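# Slide card sheet under a slightly tilted plastic crate

## Task

Push the card sheet, lying flat, beneath the plastic crate until clearly more than half of the sheet sits under it. The sheet is what moves: the crate must stay near its starting spot and heading throughout, and the crate and sheet may shift together only a very small amount. Anything inside the crate must still be inside when done. Raise one side of the crate a little so the sheet can pass in without catching. It is a failure if the crate comes down onto the sheet before clearly more than half of the sheet is under it, if the crate ever leaves the table entirely, if the tilted crate touches any other object on the table, or if the robot is still holding the crate up at the end. The result must hold on its own without the robot.

## Robot and tools

Robot: two arms, left_arm and right_arm, each ending in a parallel two-finger gripper. All poses are reported in a single scene frame: origin on the table surface midway between the arms, +x pointing out across the table, +z up, and left_arm sitting on the +y side (names are not image sides). Bases: left_arm at (-0.033, +0.247, 0) m, right_arm at (+0.007, -0.356, 0) m, both yawed slightly. In each gripper's own frame the fingers extend along +z and close along y. The reported end_effector_position is the pinch point between the pads, roughly 1 cm short of the fingertips; reported positions may be a little wrong at long reach, and arms tend to settle a centimetre or so low.

Row format (shared by execute_actions and move): one flat list of 14 numbers, each in [-1, 1]. First seven belong to left_arm: dx, dy, dz, rx, ry, rz, opening; next seven to right_arm in the same order. Always give all 14 even if one arm is idle. dx..rz are an offset, not a pose: a displacement from the gripper's measured pose at the start of that action (for a call's first action, the last pose a result reported), expressed in that gripper's own axes. Scale: 1.0 equals 0.6 m of translation or 180 degrees of rotation; rx, ry, rz form one rotation vector. Opening is absolute: +1 fully open (0.094 m), -1 closed. Optionally append 12 more numbers in [0, 1]: per-joint stiffness multipliers, left_arm's six joints then right_arm's six, in Joint positions order; they persist until changed.

execute_actions(actions): a list of up to 15 actions; each action is a table of up to 15 rows, one row per 1/30 s control step; if shorter, the final row repeats to fill 15 steps (0.5 s per action). Every row in an action is measured from the same start pose, not from the preceding row. An empty list just returns the current state and images.

move(target, speed, blocking): target is one 14-number row, offsets taken from the pose in the latest result that shows one. Each gripper travels a straight line to its goal; all arms finish together, duration 0.5 to 10 s (cut off at 10 s). speed is in m/s, 0.002 to 0.5, default 0.25; rotation is capped at twice that in rad/s. Paths ignore obstacles and the other arm, and grippers may overshoot speed near full reach. Faster moves and targets set deeper past a contact press harder. Opening is applied at the move's start. With blocking=false you get a result after 0.5 s; check with wait(0), and no other motion is accepted until the move is reported ended. The move: line reports the ending (done, off_target, moving, held, fault) and limits (paced = pose clipped; held = some steps blocked, after which motion can jump fast), plus each gripper's remaining distance to its goal.

wait(seconds): 0 to 10 s; arms keep their last command; returns early if a running move ends. stop(): brakes a running move (needs room; fingers keep moving). zoom_image(camera, region): camera is cam_head_left or cam_head_right (504x504); region [x0, y0, x1, y1] in pixels from the top-left, at most 504 by 504. read_manual(section): licence texts only. finished_scene(scene): ends scene 1 or 2 irreversibly after the last command has been held; its result reports success and gives the next task.

Motion limits: each control step clips the commanded pose to within 70 mm and 16 degrees of the measured pose; position wins over orientation when both cannot be met. After an action the arm goes at most to its last clipped pose, so long moves need follow-up commands. Hand target lines show where the controller is currently driving each gripper. Elbows cannot fully straighten. Joint ranges (rad): waist -2.618 to 3.054, shoulder 0 to 3.142, elbow 0 to 3.142, wrist pitch -1.571 to 1.571, wrist yaw -1.571 to 1.571, wrist roll -2.094 to 2.094. A pose unreachable line means the clearance check altered or blocked that arm's command.

Holding still: sending all zeros repeatedly lets an arm droop. Instead, in a reply's first call send the offset that returns it to the wanted pose, then zeros in later calls, aiming a bit higher if it still sags.

Gripping: grip_measured is the finger opening on the command scale; each gripper's reading may be off by about 1 mm. To hold something, command about 0.03 below grip_measured (less for a lighter grip). Pad force tops out near 50 to 62 N, lower on very thin parts.

Results: the state line gives each gripper's position (m) and quat_wxyz; also joint positions, grip_measured, hand targets, both camera images, and FAULT or MOTOR HOT warnings. Motors heat while holding loads: warning at 75 °C, a 10 s arm stop at 90 °C, and at 100 °C the arm goes limp and falls.

Avoid: arms striking or pushing each other, knocking anything off the table, lifting the crate clear of the table, letting the tilted crate hit neighbouring items, spilling the crate's contents, fast impacts, drops and hard shoves. Release the crate before finishing; the robot time spent counts, so move efficiently and smoothly.

Each tool is called after "Emit:" by a JSON object that holds its "method" and its "body", one argument or row to a line.

## Session

Emit:
{"method": "execute_actions", "body": {
  "actions": []
}}

Scene clock: 0.00 s.
left_arm: end_effector_position=(+0.4203, +0.5225, +0.1837) grip_measured=+1.000 end_effector_quat_wxyz=(+0.419, +0.613, +0.499, +0.447) | right_arm: end_effector_position=(+0.4033, -0.5370, +0.2601) grip_measured=+1.000 end_effector_quat_wxyz=(+0.439, +0.473, +0.558, +0.521)
Joint positions: left_arm=[0.614 1.922 1.219 0.326 0.826 1.989 0.094] | right_arm=[-0.956  1.512  0.86   0.533 -0.927  1.478  0.094]
Joint velocities: left_arm=[ 0.007 -0.007 -0.012 -0.007 -0.007 -0.022  0.   ] | right_arm=[-0.007 -0.007 -0.002 -0.007 -0.051 -0.037  0.   ]
Motor temperatures (°C, as the motors report them): left_arm=[29 27 29 27 26 28] | right_arm=[29 28 30 28 27 29]
Hand target (left_arm): +0.421, +0.522, +0.194; +0.420, +0.612, +0.493, +0.454
Hand target (right_arm): +0.403, -0.537, +0.268; +0.447, +0.465, +0.560, +0.520
Joint stiffness scale: left_arm=[1. 1. 1. 1. 1. 1.] | right_arm=[1. 1. 1. 1. 1. 1.]

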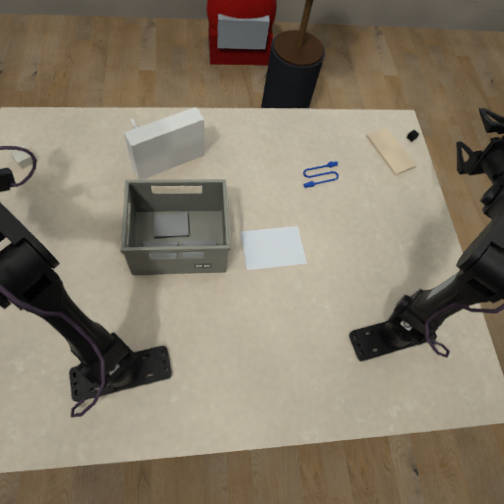

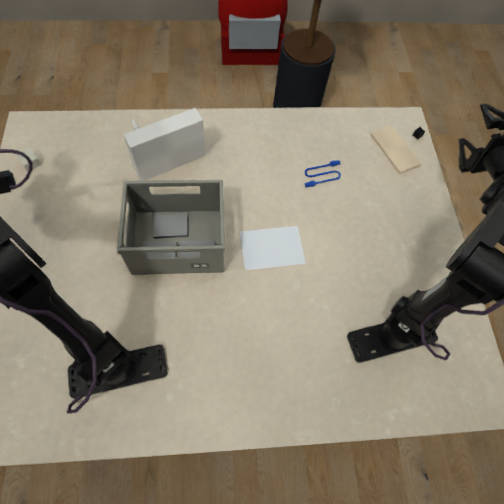

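Emit:
{"method": "zoom_image", "body": {
  "camera": "cam_head_left",
  "region": [100, 100, 340, 300]
}}

Emit:
{"method": "zoom_image", "body": {
  "camera": "cam_head_right",
  "region": [100, 100, 340, 300]
}}

Region (100, 100, 340, 300) of cam_head_left's 504x504 image, scaled by 2.100, with more detail than that image has.

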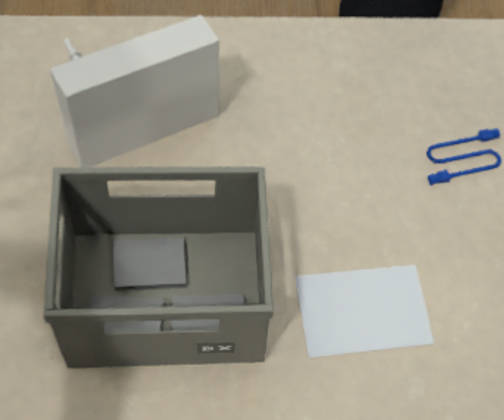

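Region (100, 100, 340, 300) of cam_head_right's 504x504 image, scaled by 2.100, with more detail than that image has.

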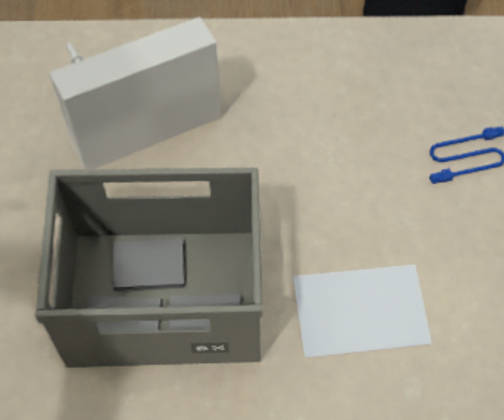

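Emit:
{"method": "zoom_image", "body": {
  "camera": "cam_head_right",
  "region": [404, 80, 504, 230]
}}

Emit:
{"method": "move", "body": {
  "target": [-0.847,0.158,-0.2075,0.344,0.322,-0.472,0.0,0,0,0,0,0,0,1],
  "speed": 0.3
}}

Region (404, 80, 504, 230) of cam_head_right's 504x504 image, scaled by 3.360, with more detail than that image has.

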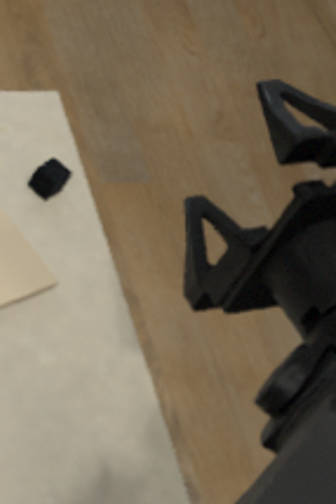

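Scene clock: 29.57 s.
left_arm: end_effector_position=(+0.2742, +0.0176, +0.2265) grip_measured=+0.002 end_effector_quat_wxyz=(+0.076, -0.003, +0.996, -0.052) | right_arm: end_effector_position=(+0.4033, -0.5370, +0.2601) grip_measured=+1.000 end_effector_quat_wxyz=(+0.439, +0.473, +0.558, +0.521)
Joint positions: left_arm=[-0.828  1.91   2.091 -1.568 -0.008 -0.654  0.047] | right_arm=[-0.956  1.512  0.86   0.533 -0.927  1.478  0.094]
Joint velocities: left_arm=[-0.007 -0.002 -0.022 -0.051  0.007  0.037 -0.001] | right_arm=[-0.002 -0.002 -0.007 -0.066 -0.007  0.022  0.   ]
Motor temperatures (°C, as the motors report them): left_arm=[29 31 32 31 26 28] | right_arm=[29 29 31 32 27 29]
Hand target (left_arm): +0.273, +0.016, +0.233; +0.077, -0.007, +0.995, -0.060
Hand target (right_arm): +0.403, -0.537, +0.260; +0.439, +0.473, +0.558, +0.521
Off the commanded pose (left_arm): 0.014 m, 10 deg.
Off the commanded pose (right_arm): 0.000 m, 0 deg.
Joint stiffness scale: left_arm=[1. 1. 1. 1. 1. 1.] | right_arm=[1. 1. 1. 1. 1. 1.]
joint sent to its limit (left arm) — the command would take joint 4 (wrist pitch) past its lower limit, so that joint was sent only as far as its limit.
move: off_target (left_arm)

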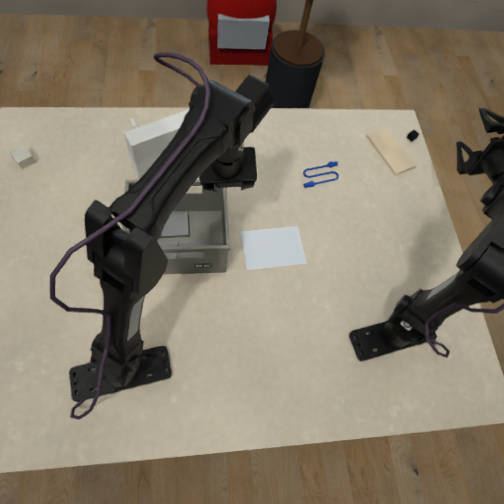

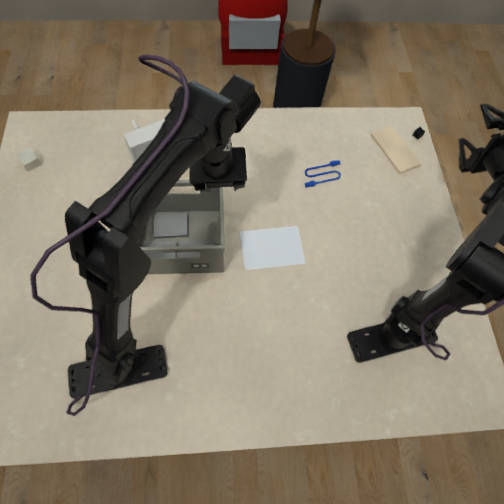

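Emit:
{"method": "move", "body": {
  "target": [0.019,0.013,0.126,-0.033,0.048,0.002,0.0,0.65,-0.361,-0.1235,0.212,0.407,-0.209,-1],
  "speed": 0.3
}}

Emit:
{"method": "zoom_image", "body": {
  "camera": "cam_head_right",
  "region": [140, 130, 360, 300]
}}

Scene clock: 41.70 s.
left_arm: end_effector_position=(+0.2734, +0.0178, +0.1519) grip_measured=+0.002 end_effector_quat_wxyz=(-0.000, -0.002, +1.000, +0.004) | right_arm: end_effector_position=(+0.2443, -0.1656, +0.0487) grip_measured=-0.993 end_effector_quat_wxyz=(-0.009, +0.007, +0.937, +0.348)
Joint positions: left_arm=[-0.828  2.025  1.962 -1.514 -0.007 -0.652  0.047] | right_arm=[ 0.103  1.568  0.784 -0.555 -0.679  0.393  0.   ]
Joint velocities: left_arm=[-0.007 -0.017  0.012 -0.022  0.037  0.051 -0.   ] | right_arm=[-0.012 -0.007 -0.017  0.007 -0.037  0.022  0.   ]
Motor temperatures (°C, as the motors report them): left_arm=[29 31 32 29 26 28] | right_arm=[29 29 31 32 27 29]
Hand target (left_arm): +0.276, +0.018, +0.150; +0.000, -0.001, +1.000, +0.000
Hand target (right_arm): +0.254, -0.162, +0.054; +0.001, +0.005, +0.936, +0.351
Off the commanded pose (left_arm): 0.002 m, 1 deg.
Off the commanded pose (right_arm): 0.006 m, 2 deg.
Joint stiffness scale: left_arm=[1. 1. 1. 1. 1. 1.] | right_arm=[1. 1. 1. 1. 1. 1.]
move: done

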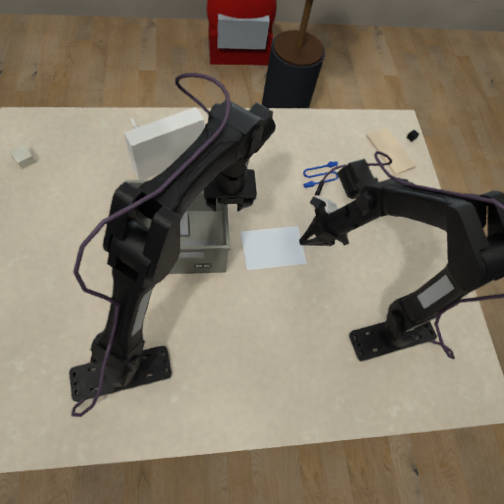

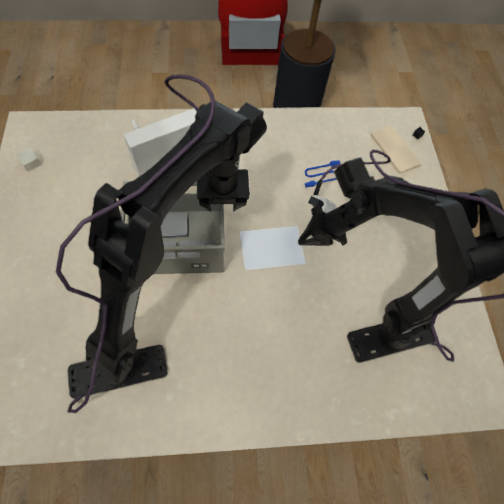

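Region (140, 130, 360, 300) of cam_head_right's 504x504 image, scaled by 2.291, with more detail than that image has; it fills the top 389 rows of this view, and the rest is white.

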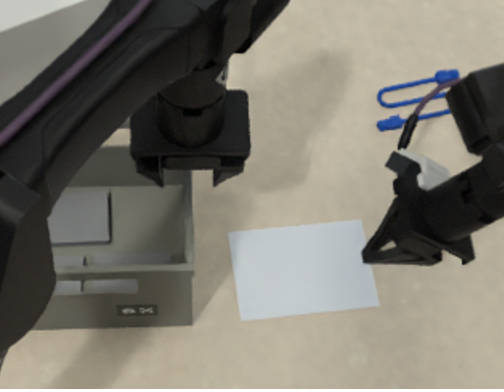

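Emit:
{"method": "move", "body": {
  "target": [0,0,0.062,0,0,0,0.0,-0.023,-0.019,0.0475,0,0,0,-1],
  "speed": 0.1
}}

Emit:
{"method": "execute_actions", "body": {
  "actions": [
    [[0,0,0,0,0,0,-0.6,0,0,0,0,0,0,-1]],
    [[0,0,0,0,0,0,-0.9,0,0,0,0,0,0,-1]]
  ]
}}

Emit:
{"method": "zoom_image", "body": {
  "camera": "cam_head_right",
  "region": [140, 130, 360, 300]
}}

Scene clock: 46.50 s.
left_arm: end_effector_position=(+0.2722, +0.0187, +0.1114) grip_measured=+0.002 end_effector_quat_wxyz=(-0.009, -0.002, +1.000, +0.011) | right_arm: end_effector_position=(+0.2598, -0.1577, +0.0226) grip_measured=-0.993 end_effector_quat_wxyz=(-0.004, +0.006, +0.937, +0.348)
Joint positions: left_arm=[-0.828  2.025  1.8   -1.373 -0.007 -0.652  0.047] | right_arm=[ 0.116  1.688  0.784 -0.416 -0.673  0.41   0.   ]
Joint velocities: left_arm=[-0.007 -0.007  0.002 -0.007 -0.022  0.022 -0.   ] | right_arm=[ 0.002  0.002 -0.017  0.007  0.007  0.066 -0.   ]
Motor temperatures (°C, as the motors report them): left_arm=[29 32 31 29 26 28] | right_arm=[29 29 31 32 27 29]
Hand target (left_arm): +0.274, +0.018, +0.115; -0.000, -0.002, +1.000, +0.004
Hand target (right_arm): +0.257, -0.156, +0.019; -0.009, +0.007, +0.937, +0.348
Off the commanded pose (left_arm): 0.004 m, 1 deg.
Off the commanded pose (right_arm): 0.004 m, 1 deg.
Joint stiffness scale: left_arm=[1. 1. 1. 1. 1. 1.] | right_arm=[1. 1. 1. 1. 1. 1.]
move: done

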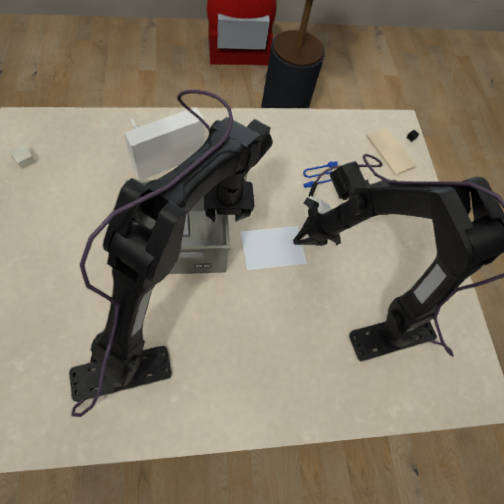

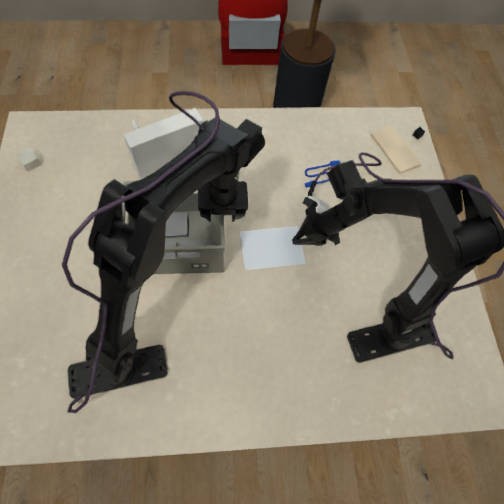

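Scene clock: 47.50 s.
left_arm: end_effector_position=(+0.2721, +0.0185, +0.1114) grip_measured=-0.868 end_effector_quat_wxyz=(-0.009, -0.002, +1.000, +0.010) | right_arm: end_effector_position=(+0.2599, -0.1579, +0.0225) grip_measured=-0.993 end_effector_quat_wxyz=(-0.004, +0.006, +0.938, +0.348)
Joint positions: left_arm=[-0.828  2.025  1.8   -1.373 -0.005 -0.651  0.006] | right_arm=[ 0.116  1.688  0.784 -0.416 -0.672  0.41   0.   ]
Joint velocities: left_arm=[ 0.012 -0.017  0.002  0.037  0.007  0.051  0.   ] | right_arm=[-0.007 -0.002 -0.002 -0.022 -0.066  0.095 -0.   ]
Motor temperatures (°C, as the motors report them): left_arm=[29 32 31 29 26 28] | right_arm=[29 29 31 31 27 29]
Hand target (left_arm): +0.272, +0.019, +0.111; -0.009, -0.002, +1.000, +0.011
Hand target (right_arm): +0.260, -0.158, +0.023; -0.004, +0.006, +0.937, +0.348
Off the commanded pose (left_arm): 0.000 m, 0 deg.
Off the commanded pose (right_arm): 0.000 m, 0 deg.
Joint stiffness scale: left_arm=[1. 1. 1. 1. 1. 1.] | right_arm=[1. 1. 1. 1. 1. 1.]

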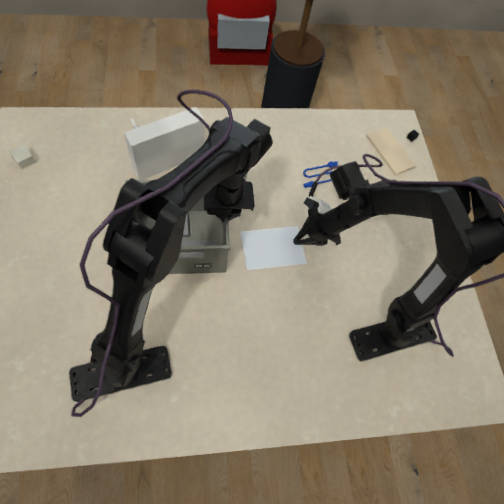

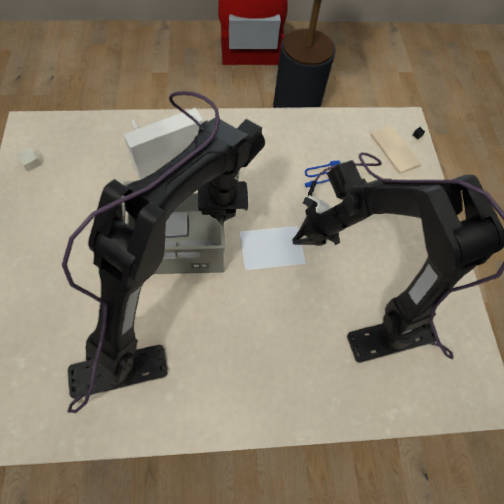

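Region (140, 130, 360, 300) of cam_head_right's 504x504 image, scaled by 2.291, with more detail than that image has; it fills the top 389 rows of this view, and the rest is white.

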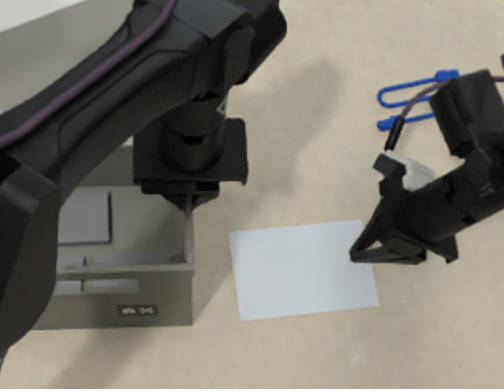

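Emit:
{"method": "move", "body": {
  "target": [0,0.025,-0.052,0.045,0,0,-0.91,0,-0.02,0.023,0,0,0,-1],
  "speed": 0.03
}}

Emit:
{"method": "zoom_image", "body": {
  "camera": "cam_head_right",
  "region": [140, 130, 360, 300]
}}

Scene clock: 54.53 s.
left_arm: end_effector_position=(+0.2770, +0.0304, +0.1203) grip_measured=-0.868 end_effector_quat_wxyz=(-0.016, -0.005, +0.999, -0.036) | right_arm: end_effector_position=(+0.2666, -0.1553, +0.0157) grip_measured=-0.993 end_effector_quat_wxyz=(+0.008, +0.001, +0.935, +0.353)
Joint positions: left_arm=[-0.755  1.971  1.756 -1.343  0.079 -0.586  0.006] | right_arm=[ 0.116  1.717  0.774 -0.347 -0.675  0.41   0.   ]
Joint velocities: left_arm=[-0.012  0.027  0.007  0.037  0.051 -0.081 -0.001] | right_arm=[-0.007  0.007  0.022  0.022  0.007  0.037 -0.001]
Motor temperatures (°C, as the motors report them): left_arm=[29 33 31 28 26 28] | right_arm=[29 29 31 31 27 29]
Hand target (left_arm): +0.272, +0.032, +0.142; -0.009, -0.002, +0.998, -0.060
Hand target (right_arm): +0.259, -0.158, +0.005; -0.004, +0.006, +0.937, +0.348
Off the commanded pose (left_arm): 0.023 m, 3 deg.
Off the commanded pose (right_arm): 0.014 m, 2 deg.
Joint stiffness scale: left_arm=[1. 1. 1. 1. 1. 1.] | right_arm=[1. 1. 1. 1. 1. 1.]
move: off_target (left_arm, right_arm)

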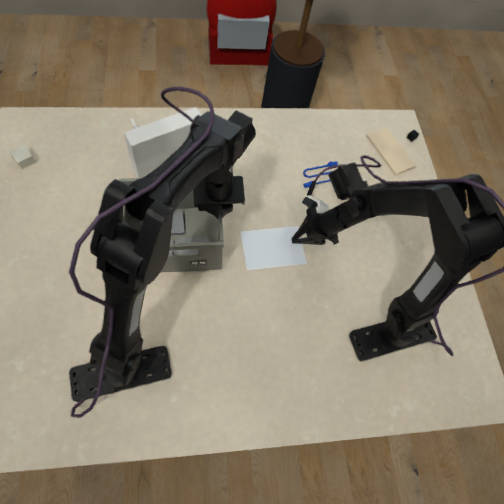

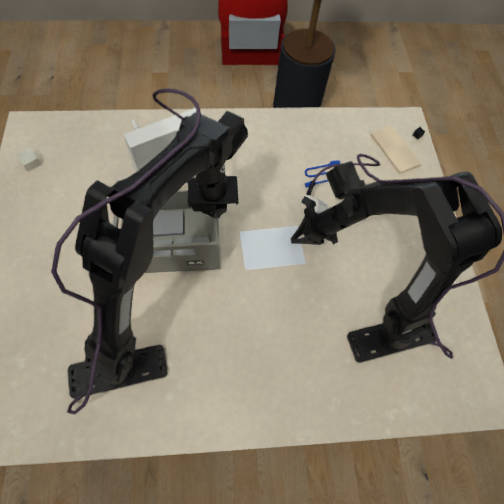

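Region (140, 130, 360, 300) of cam_head_right's 504x504 image, scaled by 2.291, with more detail than that image has; it fills the top 389 rows of this view, and the rest is white.

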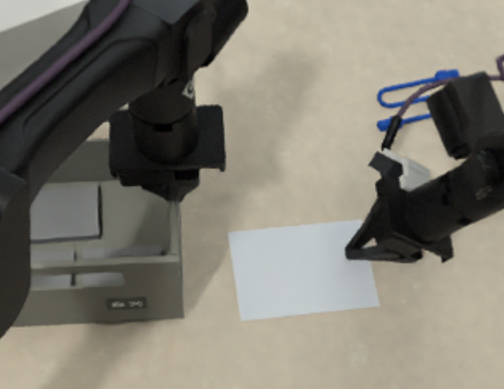

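Emit:
{"method": "execute_actions", "body": {
  "actions": [
    [[0.01,-0.001,-0.038,0.015,0,0,-0.91,0.012,-0.016,0.011,0,0,0,-1],[0.01,-0.001,-0.040,0.015,0,0,-0.91,0.012,-0.016,0.011,0,0,0,-1],[0.011,-0.002,-0.042,0.015,0,0,-0.91,0.012,-0.016,0.011,0,0,0,-1],[0.011,-0.002,-0.044,0.015,0,0,-0.91,0.012,-0.016,0.011,0,0,0,-1],[0.012,-0.002,-0.046,0.015,0,0,-0.91,0.012,-0.016,0.011,0,0,0,-1],[0.012,-0.002,-0.048,0.015,0,0,-0.91,0.012,-0.016,0.011,0,0,0,-1],[0.013,-0.003,-0.050,0.015,0,0,-0.91,0.012,-0.016,0.011,0,0,0,-1],[0.013,-0.003,-0.052,0.015,0,0,-0.91,0.012,-0.016,0.011,0,0,0,-1],[0.014,-0.003,-0.054,0.015,0,0,-0.91,0.012,-0.016,0.011,0,0,0,-1],[0.015,-0.004,-0.056,0.015,0,0,-0.91,0.012,-0.016,0.011,0,0,0,-1],[0.015,-0.004,-0.058,0.015,0,0,-0.91,0.012,-0.016,0.011,0,0,0,-1],[0.016,-0.004,-0.060,0.015,0,0,-0.91,0.012,-0.016,0.011,0,0,0,-1],[0.017,-0.0045,-0.063,0.015,0,0,-0.91,0.012,-0.016,0.011,0,0,0,-1]]
  ]
}}

Emit:
{"method": "wait", "body": {
  "seconds": 0.5
}}

Emit:
{"method": "zoom_image", "body": {
  "camera": "cam_head_right",
  "region": [100, 130, 360, 300]
}}

Scene clock: 63.30 s.
left_arm: end_effector_position=(+0.2753, +0.0321, +0.1248) grip_measured=-0.868 end_effector_quat_wxyz=(-0.019, -0.003, +0.999, -0.033) | right_arm: end_effector_position=(+0.2668, -0.1530, +0.0150) grip_measured=-0.993 end_effector_quat_wxyz=(+0.017, -0.004, +0.930, +0.366)
Joint positions: left_arm=[-0.755  1.971  1.774 -1.37   0.076 -0.583  0.006] | right_arm=[ 0.113  1.717  0.75  -0.296 -0.697  0.41   0.   ]
Joint velocities: left_arm=[-0.012  0.002  0.076 -0.081 -0.037 -0.066  0.001] | right_arm=[-0.002  0.002 -0.002 -0.051 -0.081  0.007 -0.001]
Motor temperatures (°C, as the motors report them): left_arm=[30 35 32 28 26 28] | right_arm=[29 29 30 31 27 29]
Hand target (left_arm): +0.267, +0.031, +0.157; -0.015, -0.005, +0.998, -0.060
Hand target (right_arm): +0.259, -0.158, +0.005; +0.008, +0.001, +0.935, +0.353
Off the commanded pose (left_arm): 0.035 m, 3 deg.
Off the commanded pose (right_arm): 0.014 m, 2 deg.
Joint stiffness scale: left_arm=[1. 1. 1. 1. 1. 1.] | right_arm=[1. 1. 1. 1. 1. 1.]

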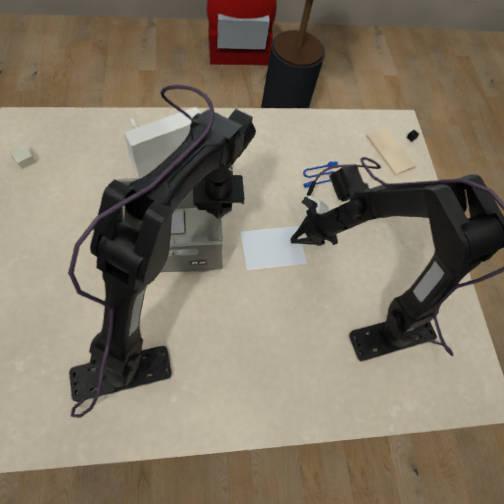

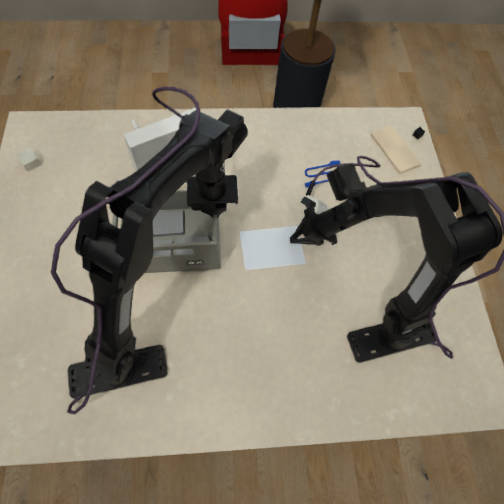

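Scene clock: 63.80 s.
left_arm: end_effector_position=(+0.2751, +0.0322, +0.1256) grip_measured=-0.868 end_effector_quat_wxyz=(-0.019, -0.003, +0.999, -0.033) | right_arm: end_effector_position=(+0.2669, -0.1530, +0.0150) grip_measured=-0.993 end_effector_quat_wxyz=(+0.017, -0.004, +0.930, +0.366)
Joint positions: left_arm=[-0.755  1.971  1.777 -1.374  0.076 -0.583  0.006] | right_arm=[ 0.113  1.717  0.75  -0.296 -0.697  0.41   0.   ]
Joint velocities: left_arm=[ 0.007 -0.002 -0.017  0.007  0.007 -0.037  0.001] | right_arm=[ 0.007  0.007  0.007  0.037 -0.051 -0.007 -0.001]
Motor temperatures (°C, as the motors report them): left_arm=[30 35 32 28 26 28] | right_arm=[29 29 30 31 27 29]
Hand target (left_arm): +0.267, +0.031, +0.157; -0.015, -0.005, +0.998, -0.060
Hand target (right_arm): +0.259, -0.158, +0.005; +0.008, +0.001, +0.935, +0.353
Off the commanded pose (left_arm): 0.034 m, 3 deg.
Off the commanded pose (right_arm): 0.014 m, 2 deg.
Joint stiffness scale: left_arm=[1. 1. 1. 1. 1. 1.] | right_arm=[1. 1. 1. 1. 1. 1.]
wait: 0.50 s; at rest by 0.17 s

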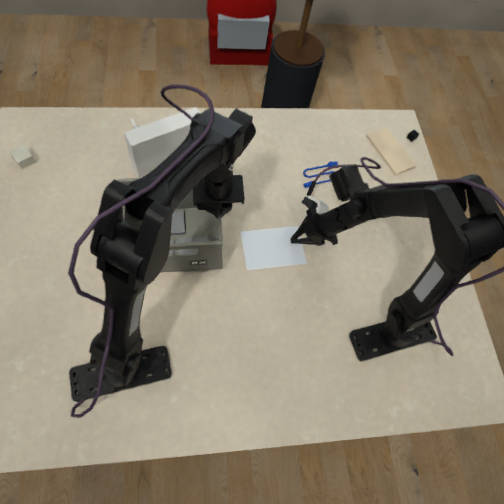

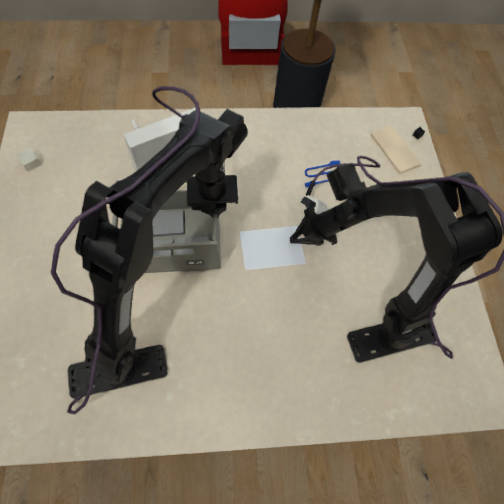

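Region (100, 130, 360, 300) of cam_head_right's 504x504 image, scaled by 1.938, with more detail than that image has; it fills the top 330 rows of this view, and the rest is white.

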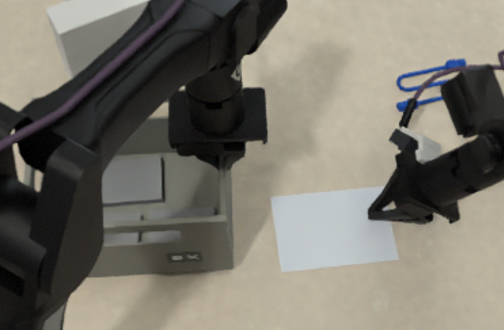

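Emit:
{"method": "execute_actions", "body": {
  "actions": [
    [[0.015,-0.004,-0.055,0.018,0,0,-0.91,0.012,-0.013,0.011,0.01,0,0,-1],[0.015,-0.004,-0.057,0.019,0,0,-0.91,0.012,-0.009,0.015,0.01,0,0,-1],[0.015,-0.003,-0.059,0.021,0,0,-0.91,0.011,-0.005,0.018,0.01,0,0,-1],[0.015,-0.003,-0.061,0.022,0,0,-0.91,0.011,-0.001,0.022,0.01,0,0,-1],[0.015,-0.003,-0.063,0.024,0,0,-0.91,0.011,0.003,0.025,0.01,0,0,-1],[0.015,-0.002,-0.065,0.025,0,0,-0.91,0.01,0.007,0.029,0.01,0,0,-1],[0.016,-0.002,-0.067,0.027,0,0,-0.91,0.01,0.011,0.032,0.01,0,0,-1],[0.016,-0.002,-0.069,0.028,0,0,-0.91,0.01,0.014,0.036,0.01,0,0,-1],[0.016,-0.001,-0.071,0.03,0,0,-0.91,0.009,0.018,0.039,0.01,0,0,-1],[0.016,-0.001,-0.072,0.031,0,0,-0.91,0.009,0.022,0.043,0.01,0,0,-1],[0.016,0,-0.074,0.032,0,0,-0.91,0.008,0.025,0.046,0.01,0,0,-1],[0.016,0,-0.075,0.033,0,0,-0.91,0.008,0.029,0.05,0.01,0,0,-1]]
  ]
}}

Emit:
{"method": "wait", "body": {
  "seconds": 0.4
}}

Emit:
{"method": "zoom_image", "body": {
  "camera": "cam_head_right",
  "region": [100, 130, 360, 300]
}}

Scene clock: 71.77 s.
left_arm: end_effector_position=(+0.2759, +0.0371, +0.1343) grip_measured=-0.868 end_effector_quat_wxyz=(-0.023, -0.005, +0.998, -0.051) | right_arm: end_effector_position=(+0.2611, -0.1188, +0.0155) grip_measured=-0.993 end_effector_quat_wxyz=(+0.023, -0.020, +0.929, +0.369)
Joint positions: left_arm=[-0.727  1.95   1.78  -1.386  0.111 -0.558  0.006] | right_arm=[ 0.236  1.725  0.746 -0.187 -0.659  0.526  0.   ]
Joint velocities: left_arm=[ 0.042 -0.042 -0.012 -0.022  0.066  0.037 -0.   ] | right_arm=[ 0.032  0.027 -0.002  0.095 -0.022  0.168  0.001]
Motor temperatures (°C, as the motors report them): left_arm=[30 36 33 28 26 28] | right_arm=[29 29 30 31 27 29]
Hand target (left_arm): +0.266, +0.035, +0.169; -0.017, -0.004, +0.996, -0.085
Hand target (right_arm): +0.262, -0.120, +0.005; +0.016, -0.004, +0.936, +0.353
Off the commanded pose (left_arm): 0.038 m, 4 deg.
Off the commanded pose (right_arm): 0.011 m, 3 deg.
Joint stiffness scale: left_arm=[1. 1. 1. 1. 1. 1.] | right_arm=[1. 1. 1. 1. 1. 1.]

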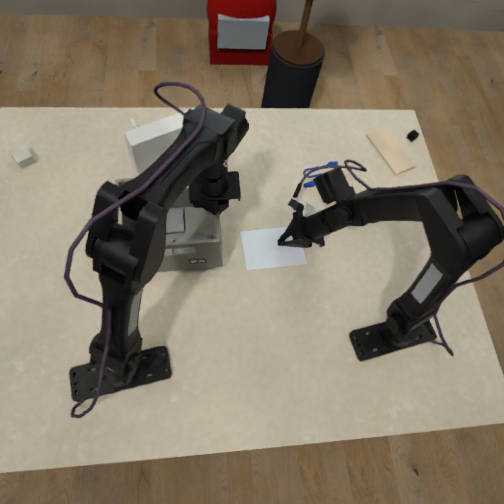

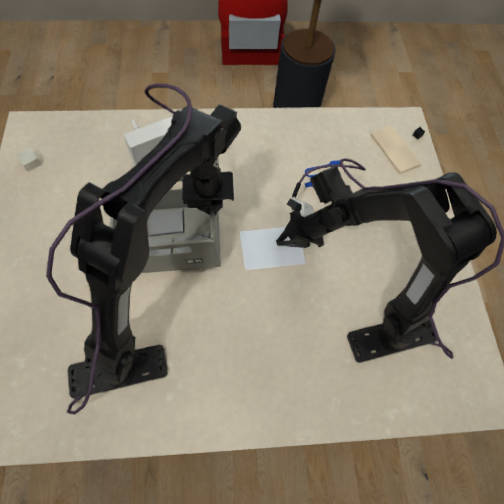

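Scene clock: 72.17 s.
left_arm: end_effector_position=(+0.2756, +0.0372, +0.1344) grip_measured=-0.868 end_effector_quat_wxyz=(-0.023, -0.004, +0.998, -0.052) | right_arm: end_effector_position=(+0.2614, -0.1181, +0.0155) grip_measured=-0.993 end_effector_quat_wxyz=(+0.020, -0.010, +0.929, +0.370)
Joint positions: left_arm=[-0.726  1.95   1.78  -1.387  0.113 -0.555  0.006] | right_arm=[ 0.237  1.726  0.746 -0.182 -0.659  0.549  0.   ]
Joint velocities: left_arm=[-0.012 -0.002 -0.007 -0.007  0.007  0.007 -0.   ] | right_arm=[ 0.017 -0.012  0.002  0.066  0.022  0.022  0.001]
Motor temperatures (°C, as the motors report them): left_arm=[30 36 33 28 26 28] | right_arm=[29 29 30 31 27 29]
Hand target (left_arm): +0.266, +0.035, +0.169; -0.017, -0.004, +0.996, -0.085
Hand target (right_arm): +0.262, -0.120, +0.005; +0.016, -0.004, +0.936, +0.353
Off the commanded pose (left_arm): 0.037 m, 4 deg.
Off the commanded pose (right_arm): 0.011 m, 2 deg.
Joint stiffness scale: left_arm=[1. 1. 1. 1. 1. 1.] | right_arm=[1. 1. 1. 1. 1. 1.]
wait: 0.40 s; at rest by 0.30 s

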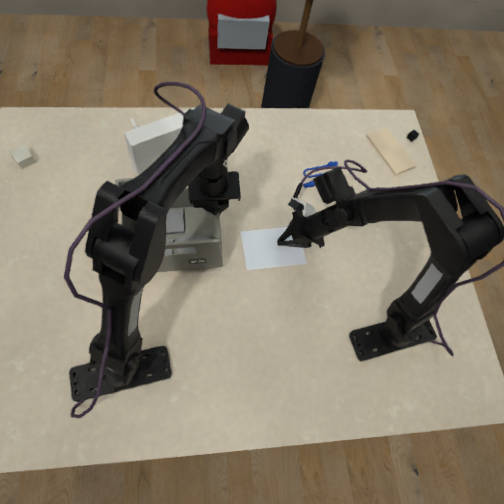

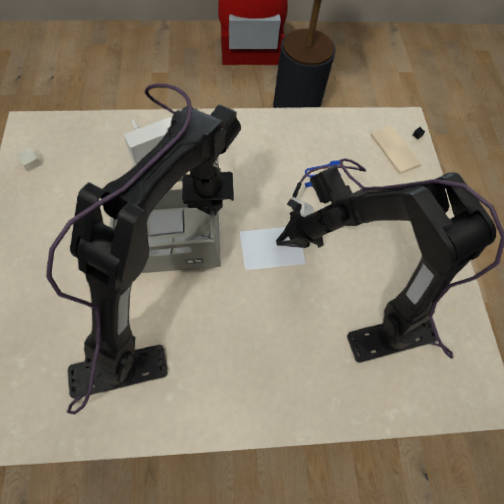

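Region (100, 130, 360, 300) of cam_head_right's 504x504 image, scaled by 1.938, with more detail than that image has; it fills the top 330 rows of this view, and the rest is white.

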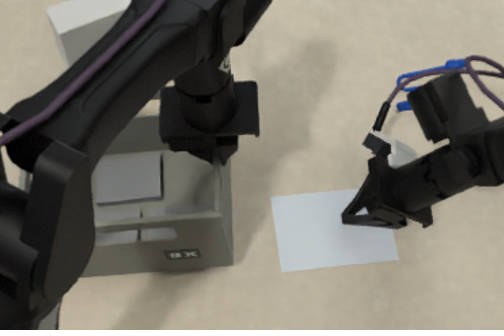

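Emit:
{"method": "execute_actions", "body": {
  "actions": [
    [[0.019,-0.009,-0.057,0.021,-0.004,0,-0.91,0,-0.02,0.02,0.01,0,0,-1],[0.019,-0.009,-0.057,0.021,-0.004,0,-0.91,0,-0.025,0.026,0.01,0,0,-1],[0.019,-0.009,-0.057,0.021,-0.004,0,-0.91,0,-0.031,0.033,0.01,0,0,-1],[0.019,-0.009,-0.057,0.021,-0.004,0,-0.91,0,-0.031,0.033,0.01,0,0,-1],[0.019,-0.009,-0.057,0.021,-0.004,0,-0.91,0,-0.037,0.027,0.01,0,0,-1],[0.019,-0.009,-0.057,0.021,-0.004,0,-0.91,0,-0.043,0.021,0.01,0,0,-1],[0.019,-0.009,-0.057,0.021,-0.004,0,-0.91,0,-0.049,0.016,0.01,0,0,-1],[0.019,-0.009,-0.057,0.021,-0.004,0,-0.91,0,-0.055,0.01,0.01,0,0,-1],[0.019,-0.009,-0.057,0.021,-0.004,0,-0.91,0,-0.061,0.004,0.01,0,0,-1],[0.019,-0.009,-0.057,0.021,-0.004,0,-0.91,0.003,-0.067,-0.002,0.01,0,0,-1],[0.019,-0.009,-0.057,0.021,-0.004,0,-0.91,0.003,-0.073,-0.007,0.01,0,0,-1],[0.019,-0.009,-0.057,0.021,-0.004,0,-0.91,0.005,-0.079,-0.013,0.01,0,0,-1]]
  ]
}}

Emit:
{"method": "wait", "body": {
  "seconds": 0.4
}}

Scene clock: 88.83 s.
left_arm: end_effector_position=(+0.2756, +0.0372, +0.1344) grip_measured=-0.868 end_effector_quat_wxyz=(-0.023, -0.004, +0.998, -0.052) | right_arm: end_effector_position=(+0.2749, -0.1353, +0.0144) grip_measured=-0.994 end_effector_quat_wxyz=(+0.041, -0.021, +0.913, +0.405)
Joint positions: left_arm=[-0.726  1.95   1.78  -1.387  0.113 -0.555  0.006] | right_arm=[ 0.135  1.755  0.719 -0.122 -0.752  0.447  0.   ]
Joint velocities: left_arm=[-0.002  0.012 -0.002 -0.007 -0.007  0.051  0.001] | right_arm=[-0.178  0.002 -0.042 -0.066 -0.168 -0.344 -0.   ]
Motor temperatures (°C, as the motors report them): left_arm=[29 38 34 28 26 28] | right_arm=[29 29 31 31 27 29]
Hand target (left_arm): +0.265, +0.035, +0.167; -0.016, -0.004, +0.996, -0.085
Hand target (right_arm): +0.259, -0.157, -0.010; +0.020, -0.010, +0.934, +0.357
Off the commanded pose (left_arm): 0.036 m, 4 deg.
Off the commanded pose (right_arm): 0.038 m, 7 deg.
Joint stiffness scale: left_arm=[1. 1. 1. 1. 1. 1.] | right_arm=[1. 1. 1. 1. 1. 1.]

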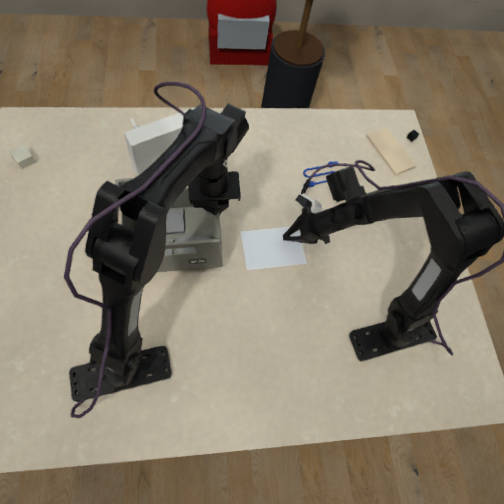

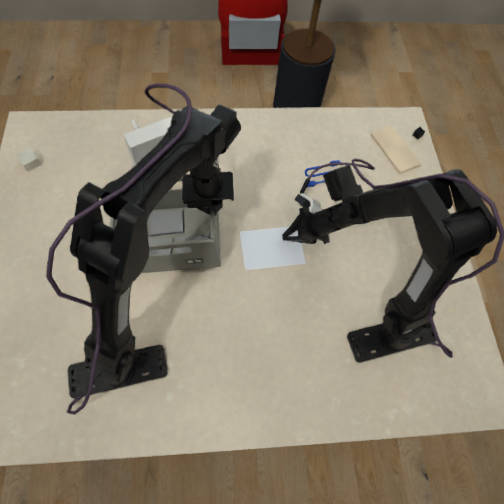

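Scene clock: 89.23 s.
left_arm: end_effector_position=(+0.2756, +0.0372, +0.1344) grip_measured=-0.868 end_effector_quat_wxyz=(-0.023, -0.004, +0.998, -0.052) | right_arm: end_effector_position=(+0.2752, -0.1365, +0.0145) grip_measured=-0.994 end_effector_quat_wxyz=(+0.047, -0.035, +0.912, +0.405)
Joint positions: left_arm=[-0.726  1.95   1.78  -1.387  0.113 -0.555  0.006] | right_arm=[ 0.129  1.755  0.718 -0.123 -0.756  0.412  0.   ]
Joint velocities: left_arm=[-0.007 -0.012 -0.002 -0.037  0.007 -0.037  0.   ] | right_arm=[-0.012 -0.002 -0.002 -0.095  0.007 -0.007  0.   ]
Motor temperatures (°C, as the motors report them): left_arm=[29 38 34 28 26 28] | right_arm=[29 29 31 31 27 29]
Hand target (left_arm): +0.265, +0.035, +0.167; -0.016, -0.004, +0.996, -0.085
Hand target (right_arm): +0.259, -0.157, -0.010; +0.020, -0.010, +0.934, +0.357
Off the commanded pose (left_arm): 0.036 m, 4 deg.
Off the commanded pose (right_arm): 0.037 m, 8 deg.
Joint stiffness scale: left_arm=[1. 1. 1. 1. 1. 1.] | right_arm=[1. 1. 1. 1. 1. 1.]
wait: 0.40 s; at rest by 0.37 s

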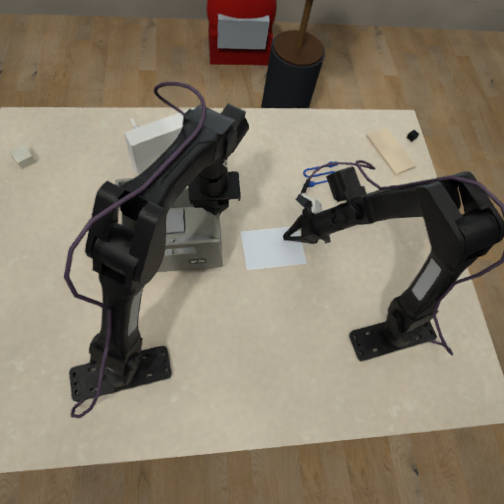

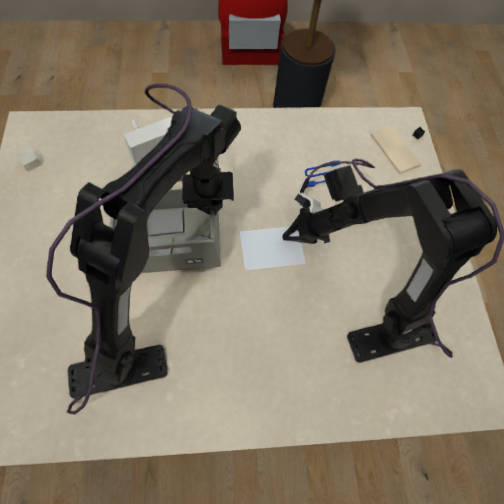

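Emit:
{"method": "execute_actions", "body": {
  "actions": [
    [[0.018,-0.009,-0.059,0.021,-0.004,0,-0.91,0.01,0,-0.015,0.02,0.003,0.002,-1],[0.018,-0.009,-0.059,0.021,-0.004,0,-0.91,0.015,0,-0.025,0.04,0.005,0.004,-1],[0.018,-0.009,-0.059,0.021,-0.004,0,-0.91,0.02,0,-0.035,0.06,0.007,0.005,-1],[0.018,-0.009,-0.059,0.021,-0.004,0,-0.91,0.025,0,-0.045,0.08,0.009,0.007,-1],[0.018,-0.009,-0.059,0.021,-0.004,0,-0.91,0.03,0.002,-0.053,0.1,0.012,0.009,-1],[0.018,-0.009,-0.059,0.021,-0.004,0,-0.91,0.03,0.002,-0.053,0.12,0.014,0.01,-1],[0.018,-0.009,-0.059,0.021,-0.004,0,-0.91,0.03,0.002,-0.053,0.14,0.016,0.012,-1],[0.018,-0.009,-0.059,0.021,-0.004,0,-0.91,0.03,0.002,-0.053,0.16,0.019,0.014,-1],[0.018,-0.009,-0.059,0.021,-0.004,0,-0.91,0.03,0.002,-0.053,0.18,0.021,0.016,-1],[0.018,-0.009,-0.059,0.021,-0.004,0,-0.91,0.03,0.002,-0.053,0.2,0.023,0.017,-1],[0.018,-0.009,-0.059,0.021,-0.004,0,-0.91,0.03,0.002,-0.053,0.22,0.026,0.019,-1],[0.018,-0.009,-0.059,0.021,-0.004,0,-0.91,0.03,0.002,-0.053,0.24,0.028,0.021,-1],[0.018,-0.009,-0.059,0.021,-0.004,0,-0.91,0.03,0.002,-0.053,0.266,0.031,0.023,-1]]
  ]
}}

Emit:
{"method": "wait", "body": {
  "seconds": 0.5
}}

Scene clock: 101.77 s.
left_arm: end_effector_position=(+0.2756, +0.0372, +0.1344) grip_measured=-0.868 end_effector_quat_wxyz=(-0.023, -0.004, +0.998, -0.052) | right_arm: end_effector_position=(+0.2607, -0.1369, +0.0485) grip_measured=-0.994 end_effector_quat_wxyz=(+0.058, -0.052, +0.980, +0.184)
Joint positions: left_arm=[-0.726  1.95   1.78  -1.387  0.113 -0.555  0.006] | right_arm=[ 0.379  1.617  0.962 -0.625 -0.26   0.504  0.   ]
Joint velocities: left_arm=[ 0.002  0.017 -0.007 -0.007 -0.037 -0.022  0.   ] | right_arm=[ 0.505  0.481  0.711 -0.945  0.857  0.359  0.   ]
Motor temperatures (°C, as the motors report them): left_arm=[29 40 34 28 27 28] | right_arm=[29 29 30 30 28 29]
Hand target (left_arm): +0.266, +0.036, +0.169; -0.016, -0.005, +0.996, -0.085
Hand target (right_arm): +0.255, -0.159, +0.039; +0.037, -0.026, +0.995, +0.091
Off the commanded pose (left_arm): 0.037 m, 4 deg.
Off the commanded pose (right_arm): 0.027 m, 23 deg; orientation clipped at the last step of the last action.
Joint stiffness scale: left_arm=[1. 1. 1. 1. 1. 1.] | right_arm=[1. 1. 1. 1. 1. 1.]

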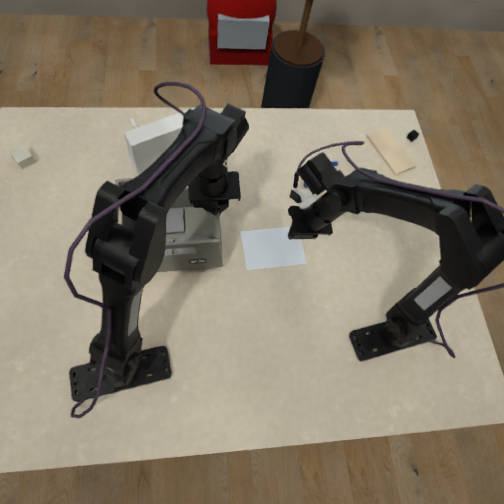

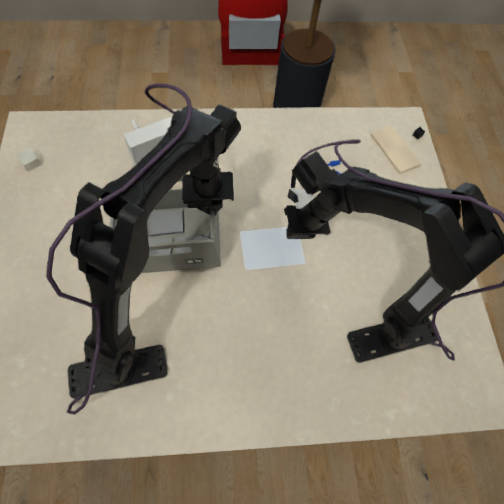

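Scene clock: 102.27 s.
left_arm: end_effector_position=(+0.2756, +0.0372, +0.1344) grip_measured=-0.868 end_effector_quat_wxyz=(-0.023, -0.004, +0.998, -0.052) | right_arm: end_effector_position=(+0.2503, -0.1597, +0.0355) grip_measured=-0.994 end_effector_quat_wxyz=(+0.034, -0.031, +0.994, +0.095)
Joint positions: left_arm=[-0.726  1.95   1.78  -1.387  0.113 -0.555  0.006] | right_arm=[ 0.412  1.655  0.998 -0.752 -0.124  0.553  0.   ]
Joint velocities: left_arm=[-0.002 -0.007  0.002 -0.007  0.022 -0.007 -0.   ] | right_arm=[-0.002 -0.002  0.007 -0.081  0.095 -0.022  0.   ]
Motor temperatures (°C, as the motors report them): left_arm=[29 40 34 28 27 28] | right_arm=[29 29 30 30 28 29]
Hand target (left_arm): +0.266, +0.036, +0.169; -0.016, -0.005, +0.996, -0.085
Hand target (right_arm): +0.255, -0.159, +0.039; +0.037, -0.026, +0.995, +0.091
Off the commanded pose (left_arm): 0.037 m, 4 deg.
Off the commanded pose (right_arm): 0.005 m, 12 deg; orientation clipped at the last step of the last action.
Joint stiffness scale: left_arm=[1. 1. 1. 1. 1. 1.] | right_arm=[1. 1. 1. 1. 1. 1.]
wait: 0.50 s; no rest

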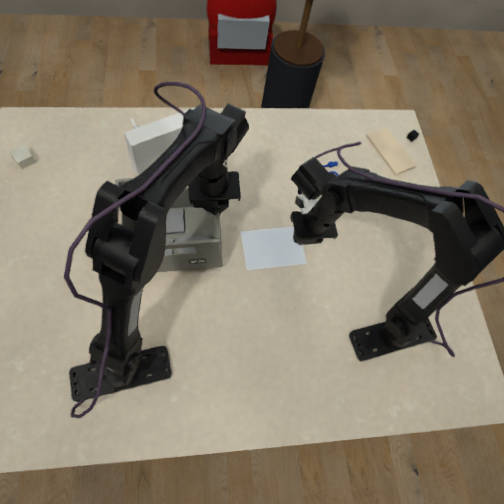

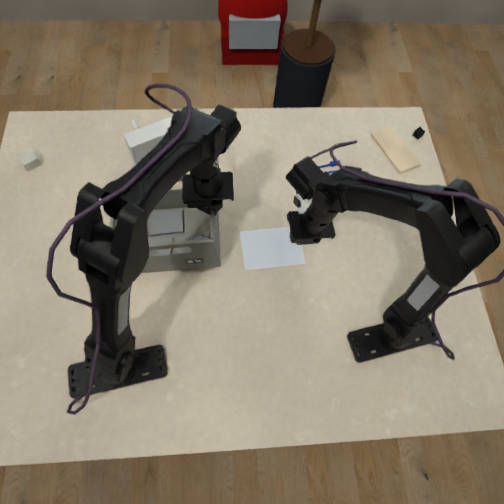

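Emit:
{"method": "execute_actions", "body": {
  "actions": [
    [[0.018,-0.009,-0.059,0.021,-0.004,0,-0.91,-0.004,0.004,0.008,0.02,0.007,0.007,-1],[0.018,-0.009,-0.059,0.021,-0.004,0,-0.91,-0.004,0.004,0.008,0.02,0.007,0.007,-1],[0.018,-0.009,-0.059,0.021,-0.004,0,-0.91,-0.006,0.006,0.016,0.04,0.014,0.014,-1],[0.018,-0.009,-0.059,0.021,-0.004,0,-0.91,-0.006,0.006,0.016,0.04,0.014,0.014,-1],[0.018,-0.009,-0.059,0.021,-0.004,0,-0.91,-0.008,0.008,0.024,0.06,0.022,0.02,-1]],
    [[0.018,-0.009,-0.059,0.021,-0.004,0,-0.91,0,0,0.01,0,0,0,-1],[0.018,-0.009,-0.059,0.021,-0.004,0,-0.91,0,0,0.015,0,0,0,-1],[0.018,-0.009,-0.059,0.021,-0.004,0,-0.91,0,0,0.02,0,0,0,-1],[0.018,-0.009,-0.059,0.021,-0.004,0,-0.91,0,0,0.025,0,0,0,-1],[0.018,-0.009,-0.059,0.021,-0.004,0,-0.91,0,0,0.03,0,0,0,-1],[0.018,-0.009,-0.059,0.021,-0.004,0,-0.91,0,0,0.036,0,0,0,-1]],
    [[0.018,-0.009,-0.059,0.021,-0.004,0,-0.91,0,0.005,0.022,0,0,0,-1],[0.018,-0.009,-0.059,0.021,-0.004,0,-0.91,0,0.01,0.022,0,0,0,-1],[0.018,-0.009,-0.059,0.021,-0.004,0,-0.91,0,0.015,0.022,0,0,0,-1],[0.018,-0.009,-0.059,0.021,-0.004,0,-0.91,0,0.02,0.022,0,0,0,-1],[0.018,-0.009,-0.059,0.021,-0.004,0,-0.91,0,0.025,0.022,0,0,0,-1],[0.018,-0.009,-0.059,0.021,-0.004,0,-0.91,0,0.03,0.022,0,0,0,-1],[0.018,-0.009,-0.059,0.021,-0.004,0,-0.91,0,0.035,0.022,0,0,0,-1],[0.018,-0.009,-0.059,0.021,-0.004,0,-0.91,0,0.04,0.022,0,0,0,-1],[0.018,-0.009,-0.059,0.021,-0.004,0,-0.91,0,0.045,0.022,0,0,0,-1],[0.018,-0.009,-0.059,0.021,-0.004,0,-0.91,0,0.05,0.022,0,0,0,-1]]
  ]
}}

Emit:
{"method": "wait", "body": {
  "seconds": 0.4
}}

Scene clock: 112.80 s.
left_arm: end_effector_position=(+0.2756, +0.0372, +0.1344) grip_measured=-0.868 end_effector_quat_wxyz=(-0.023, -0.004, +0.998, -0.052) | right_arm: end_effector_position=(+0.2526, -0.1357, +0.0135) grip_measured=-0.994 end_effector_quat_wxyz=(+0.011, -0.009, +1.000, -0.003)
Joint positions: left_arm=[-0.726  1.95   1.78  -1.387  0.113 -0.555  0.006] | right_arm=[ 0.545  1.878  1.194 -0.875  0.019  0.719  0.   ]
Joint velocities: left_arm=[-0.002  0.007  0.002 -0.022 -0.051 -0.037  0.   ] | right_arm=[-0.007  0.007  0.022 -0.066 -0.007  0.066 -0.001]
Motor temperatures (°C, as the motors report them): left_arm=[29 40 34 28 27 28] | right_arm=[29 29 31 30 27 29]
Hand target (left_arm): +0.266, +0.036, +0.169; -0.016, -0.005, +0.996, -0.085
Hand target (right_arm): +0.252, -0.121, +0.002; +0.001, -0.008, +1.000, +0.014
Off the commanded pose (left_arm): 0.037 m, 4 deg.
Off the commanded pose (right_arm): 0.020 m, 2 deg.
Joint stiffness scale: left_arm=[1. 1. 1. 1. 1. 1.] | right_arm=[1. 1. 1. 1. 1. 1.]

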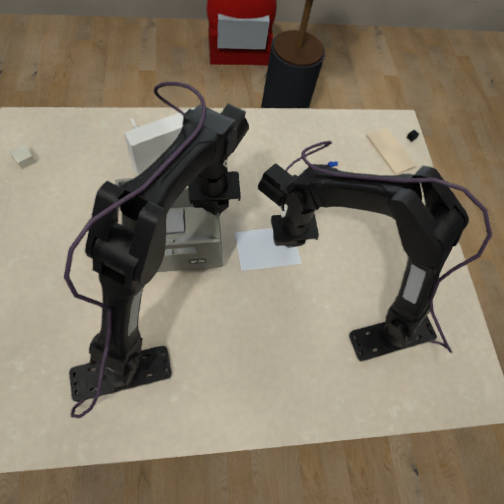

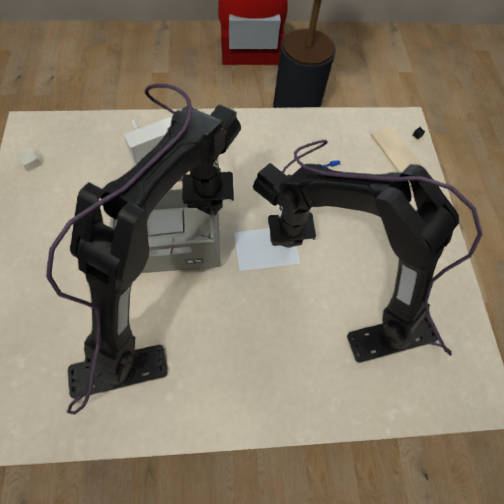

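Scene clock: 113.20 s.
left_arm: end_effector_position=(+0.2756, +0.0372, +0.1344) grip_measured=-0.868 end_effector_quat_wxyz=(-0.023, -0.004, +0.998, -0.052) | right_arm: end_effector_position=(+0.2526, -0.1357, +0.0135) grip_measured=-0.994 end_effector_quat_wxyz=(+0.011, -0.006, +1.000, -0.003)
Joint positions: left_arm=[-0.726  1.95   1.78  -1.387  0.113 -0.555  0.006] | right_arm=[ 0.545  1.878  1.194 -0.875  0.019  0.727  0.   ]
Joint velocities: left_arm=[ 0.007  0.002 -0.007 -0.007  0.037  0.007  0.   ] | right_arm=[-0.022  0.002 -0.002  0.022 -0.051  0.007 -0.001]
Motor temperatures (°C, as the motors report them): left_arm=[29 40 34 28 27 28] | right_arm=[29 29 31 30 27 29]
Hand target (left_arm): +0.266, +0.036, +0.169; -0.016, -0.005, +0.996, -0.085
Hand target (right_arm): +0.252, -0.121, +0.001; +0.001, -0.008, +1.000, +0.014
Off the commanded pose (left_arm): 0.037 m, 4 deg.
Off the commanded pose (right_arm): 0.020 m, 2 deg.
Joint stiffness scale: left_arm=[1. 1. 1. 1. 1. 1.] | right_arm=[1. 1. 1. 1. 1. 1.]
wait: 0.40 s; at rest by 0.17 s

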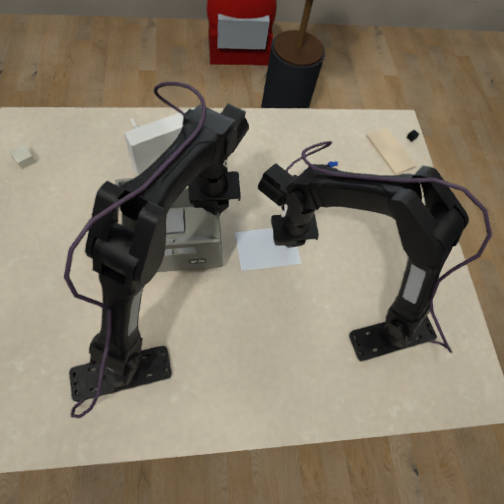

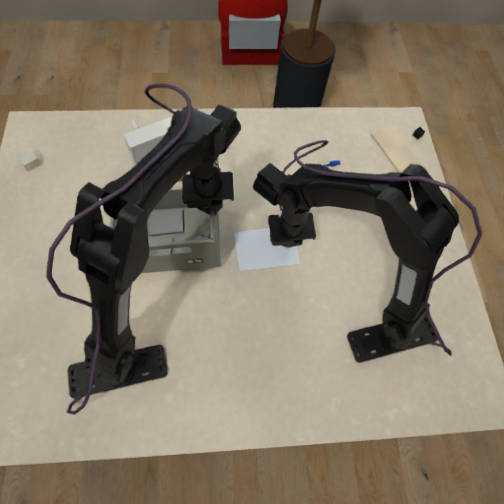

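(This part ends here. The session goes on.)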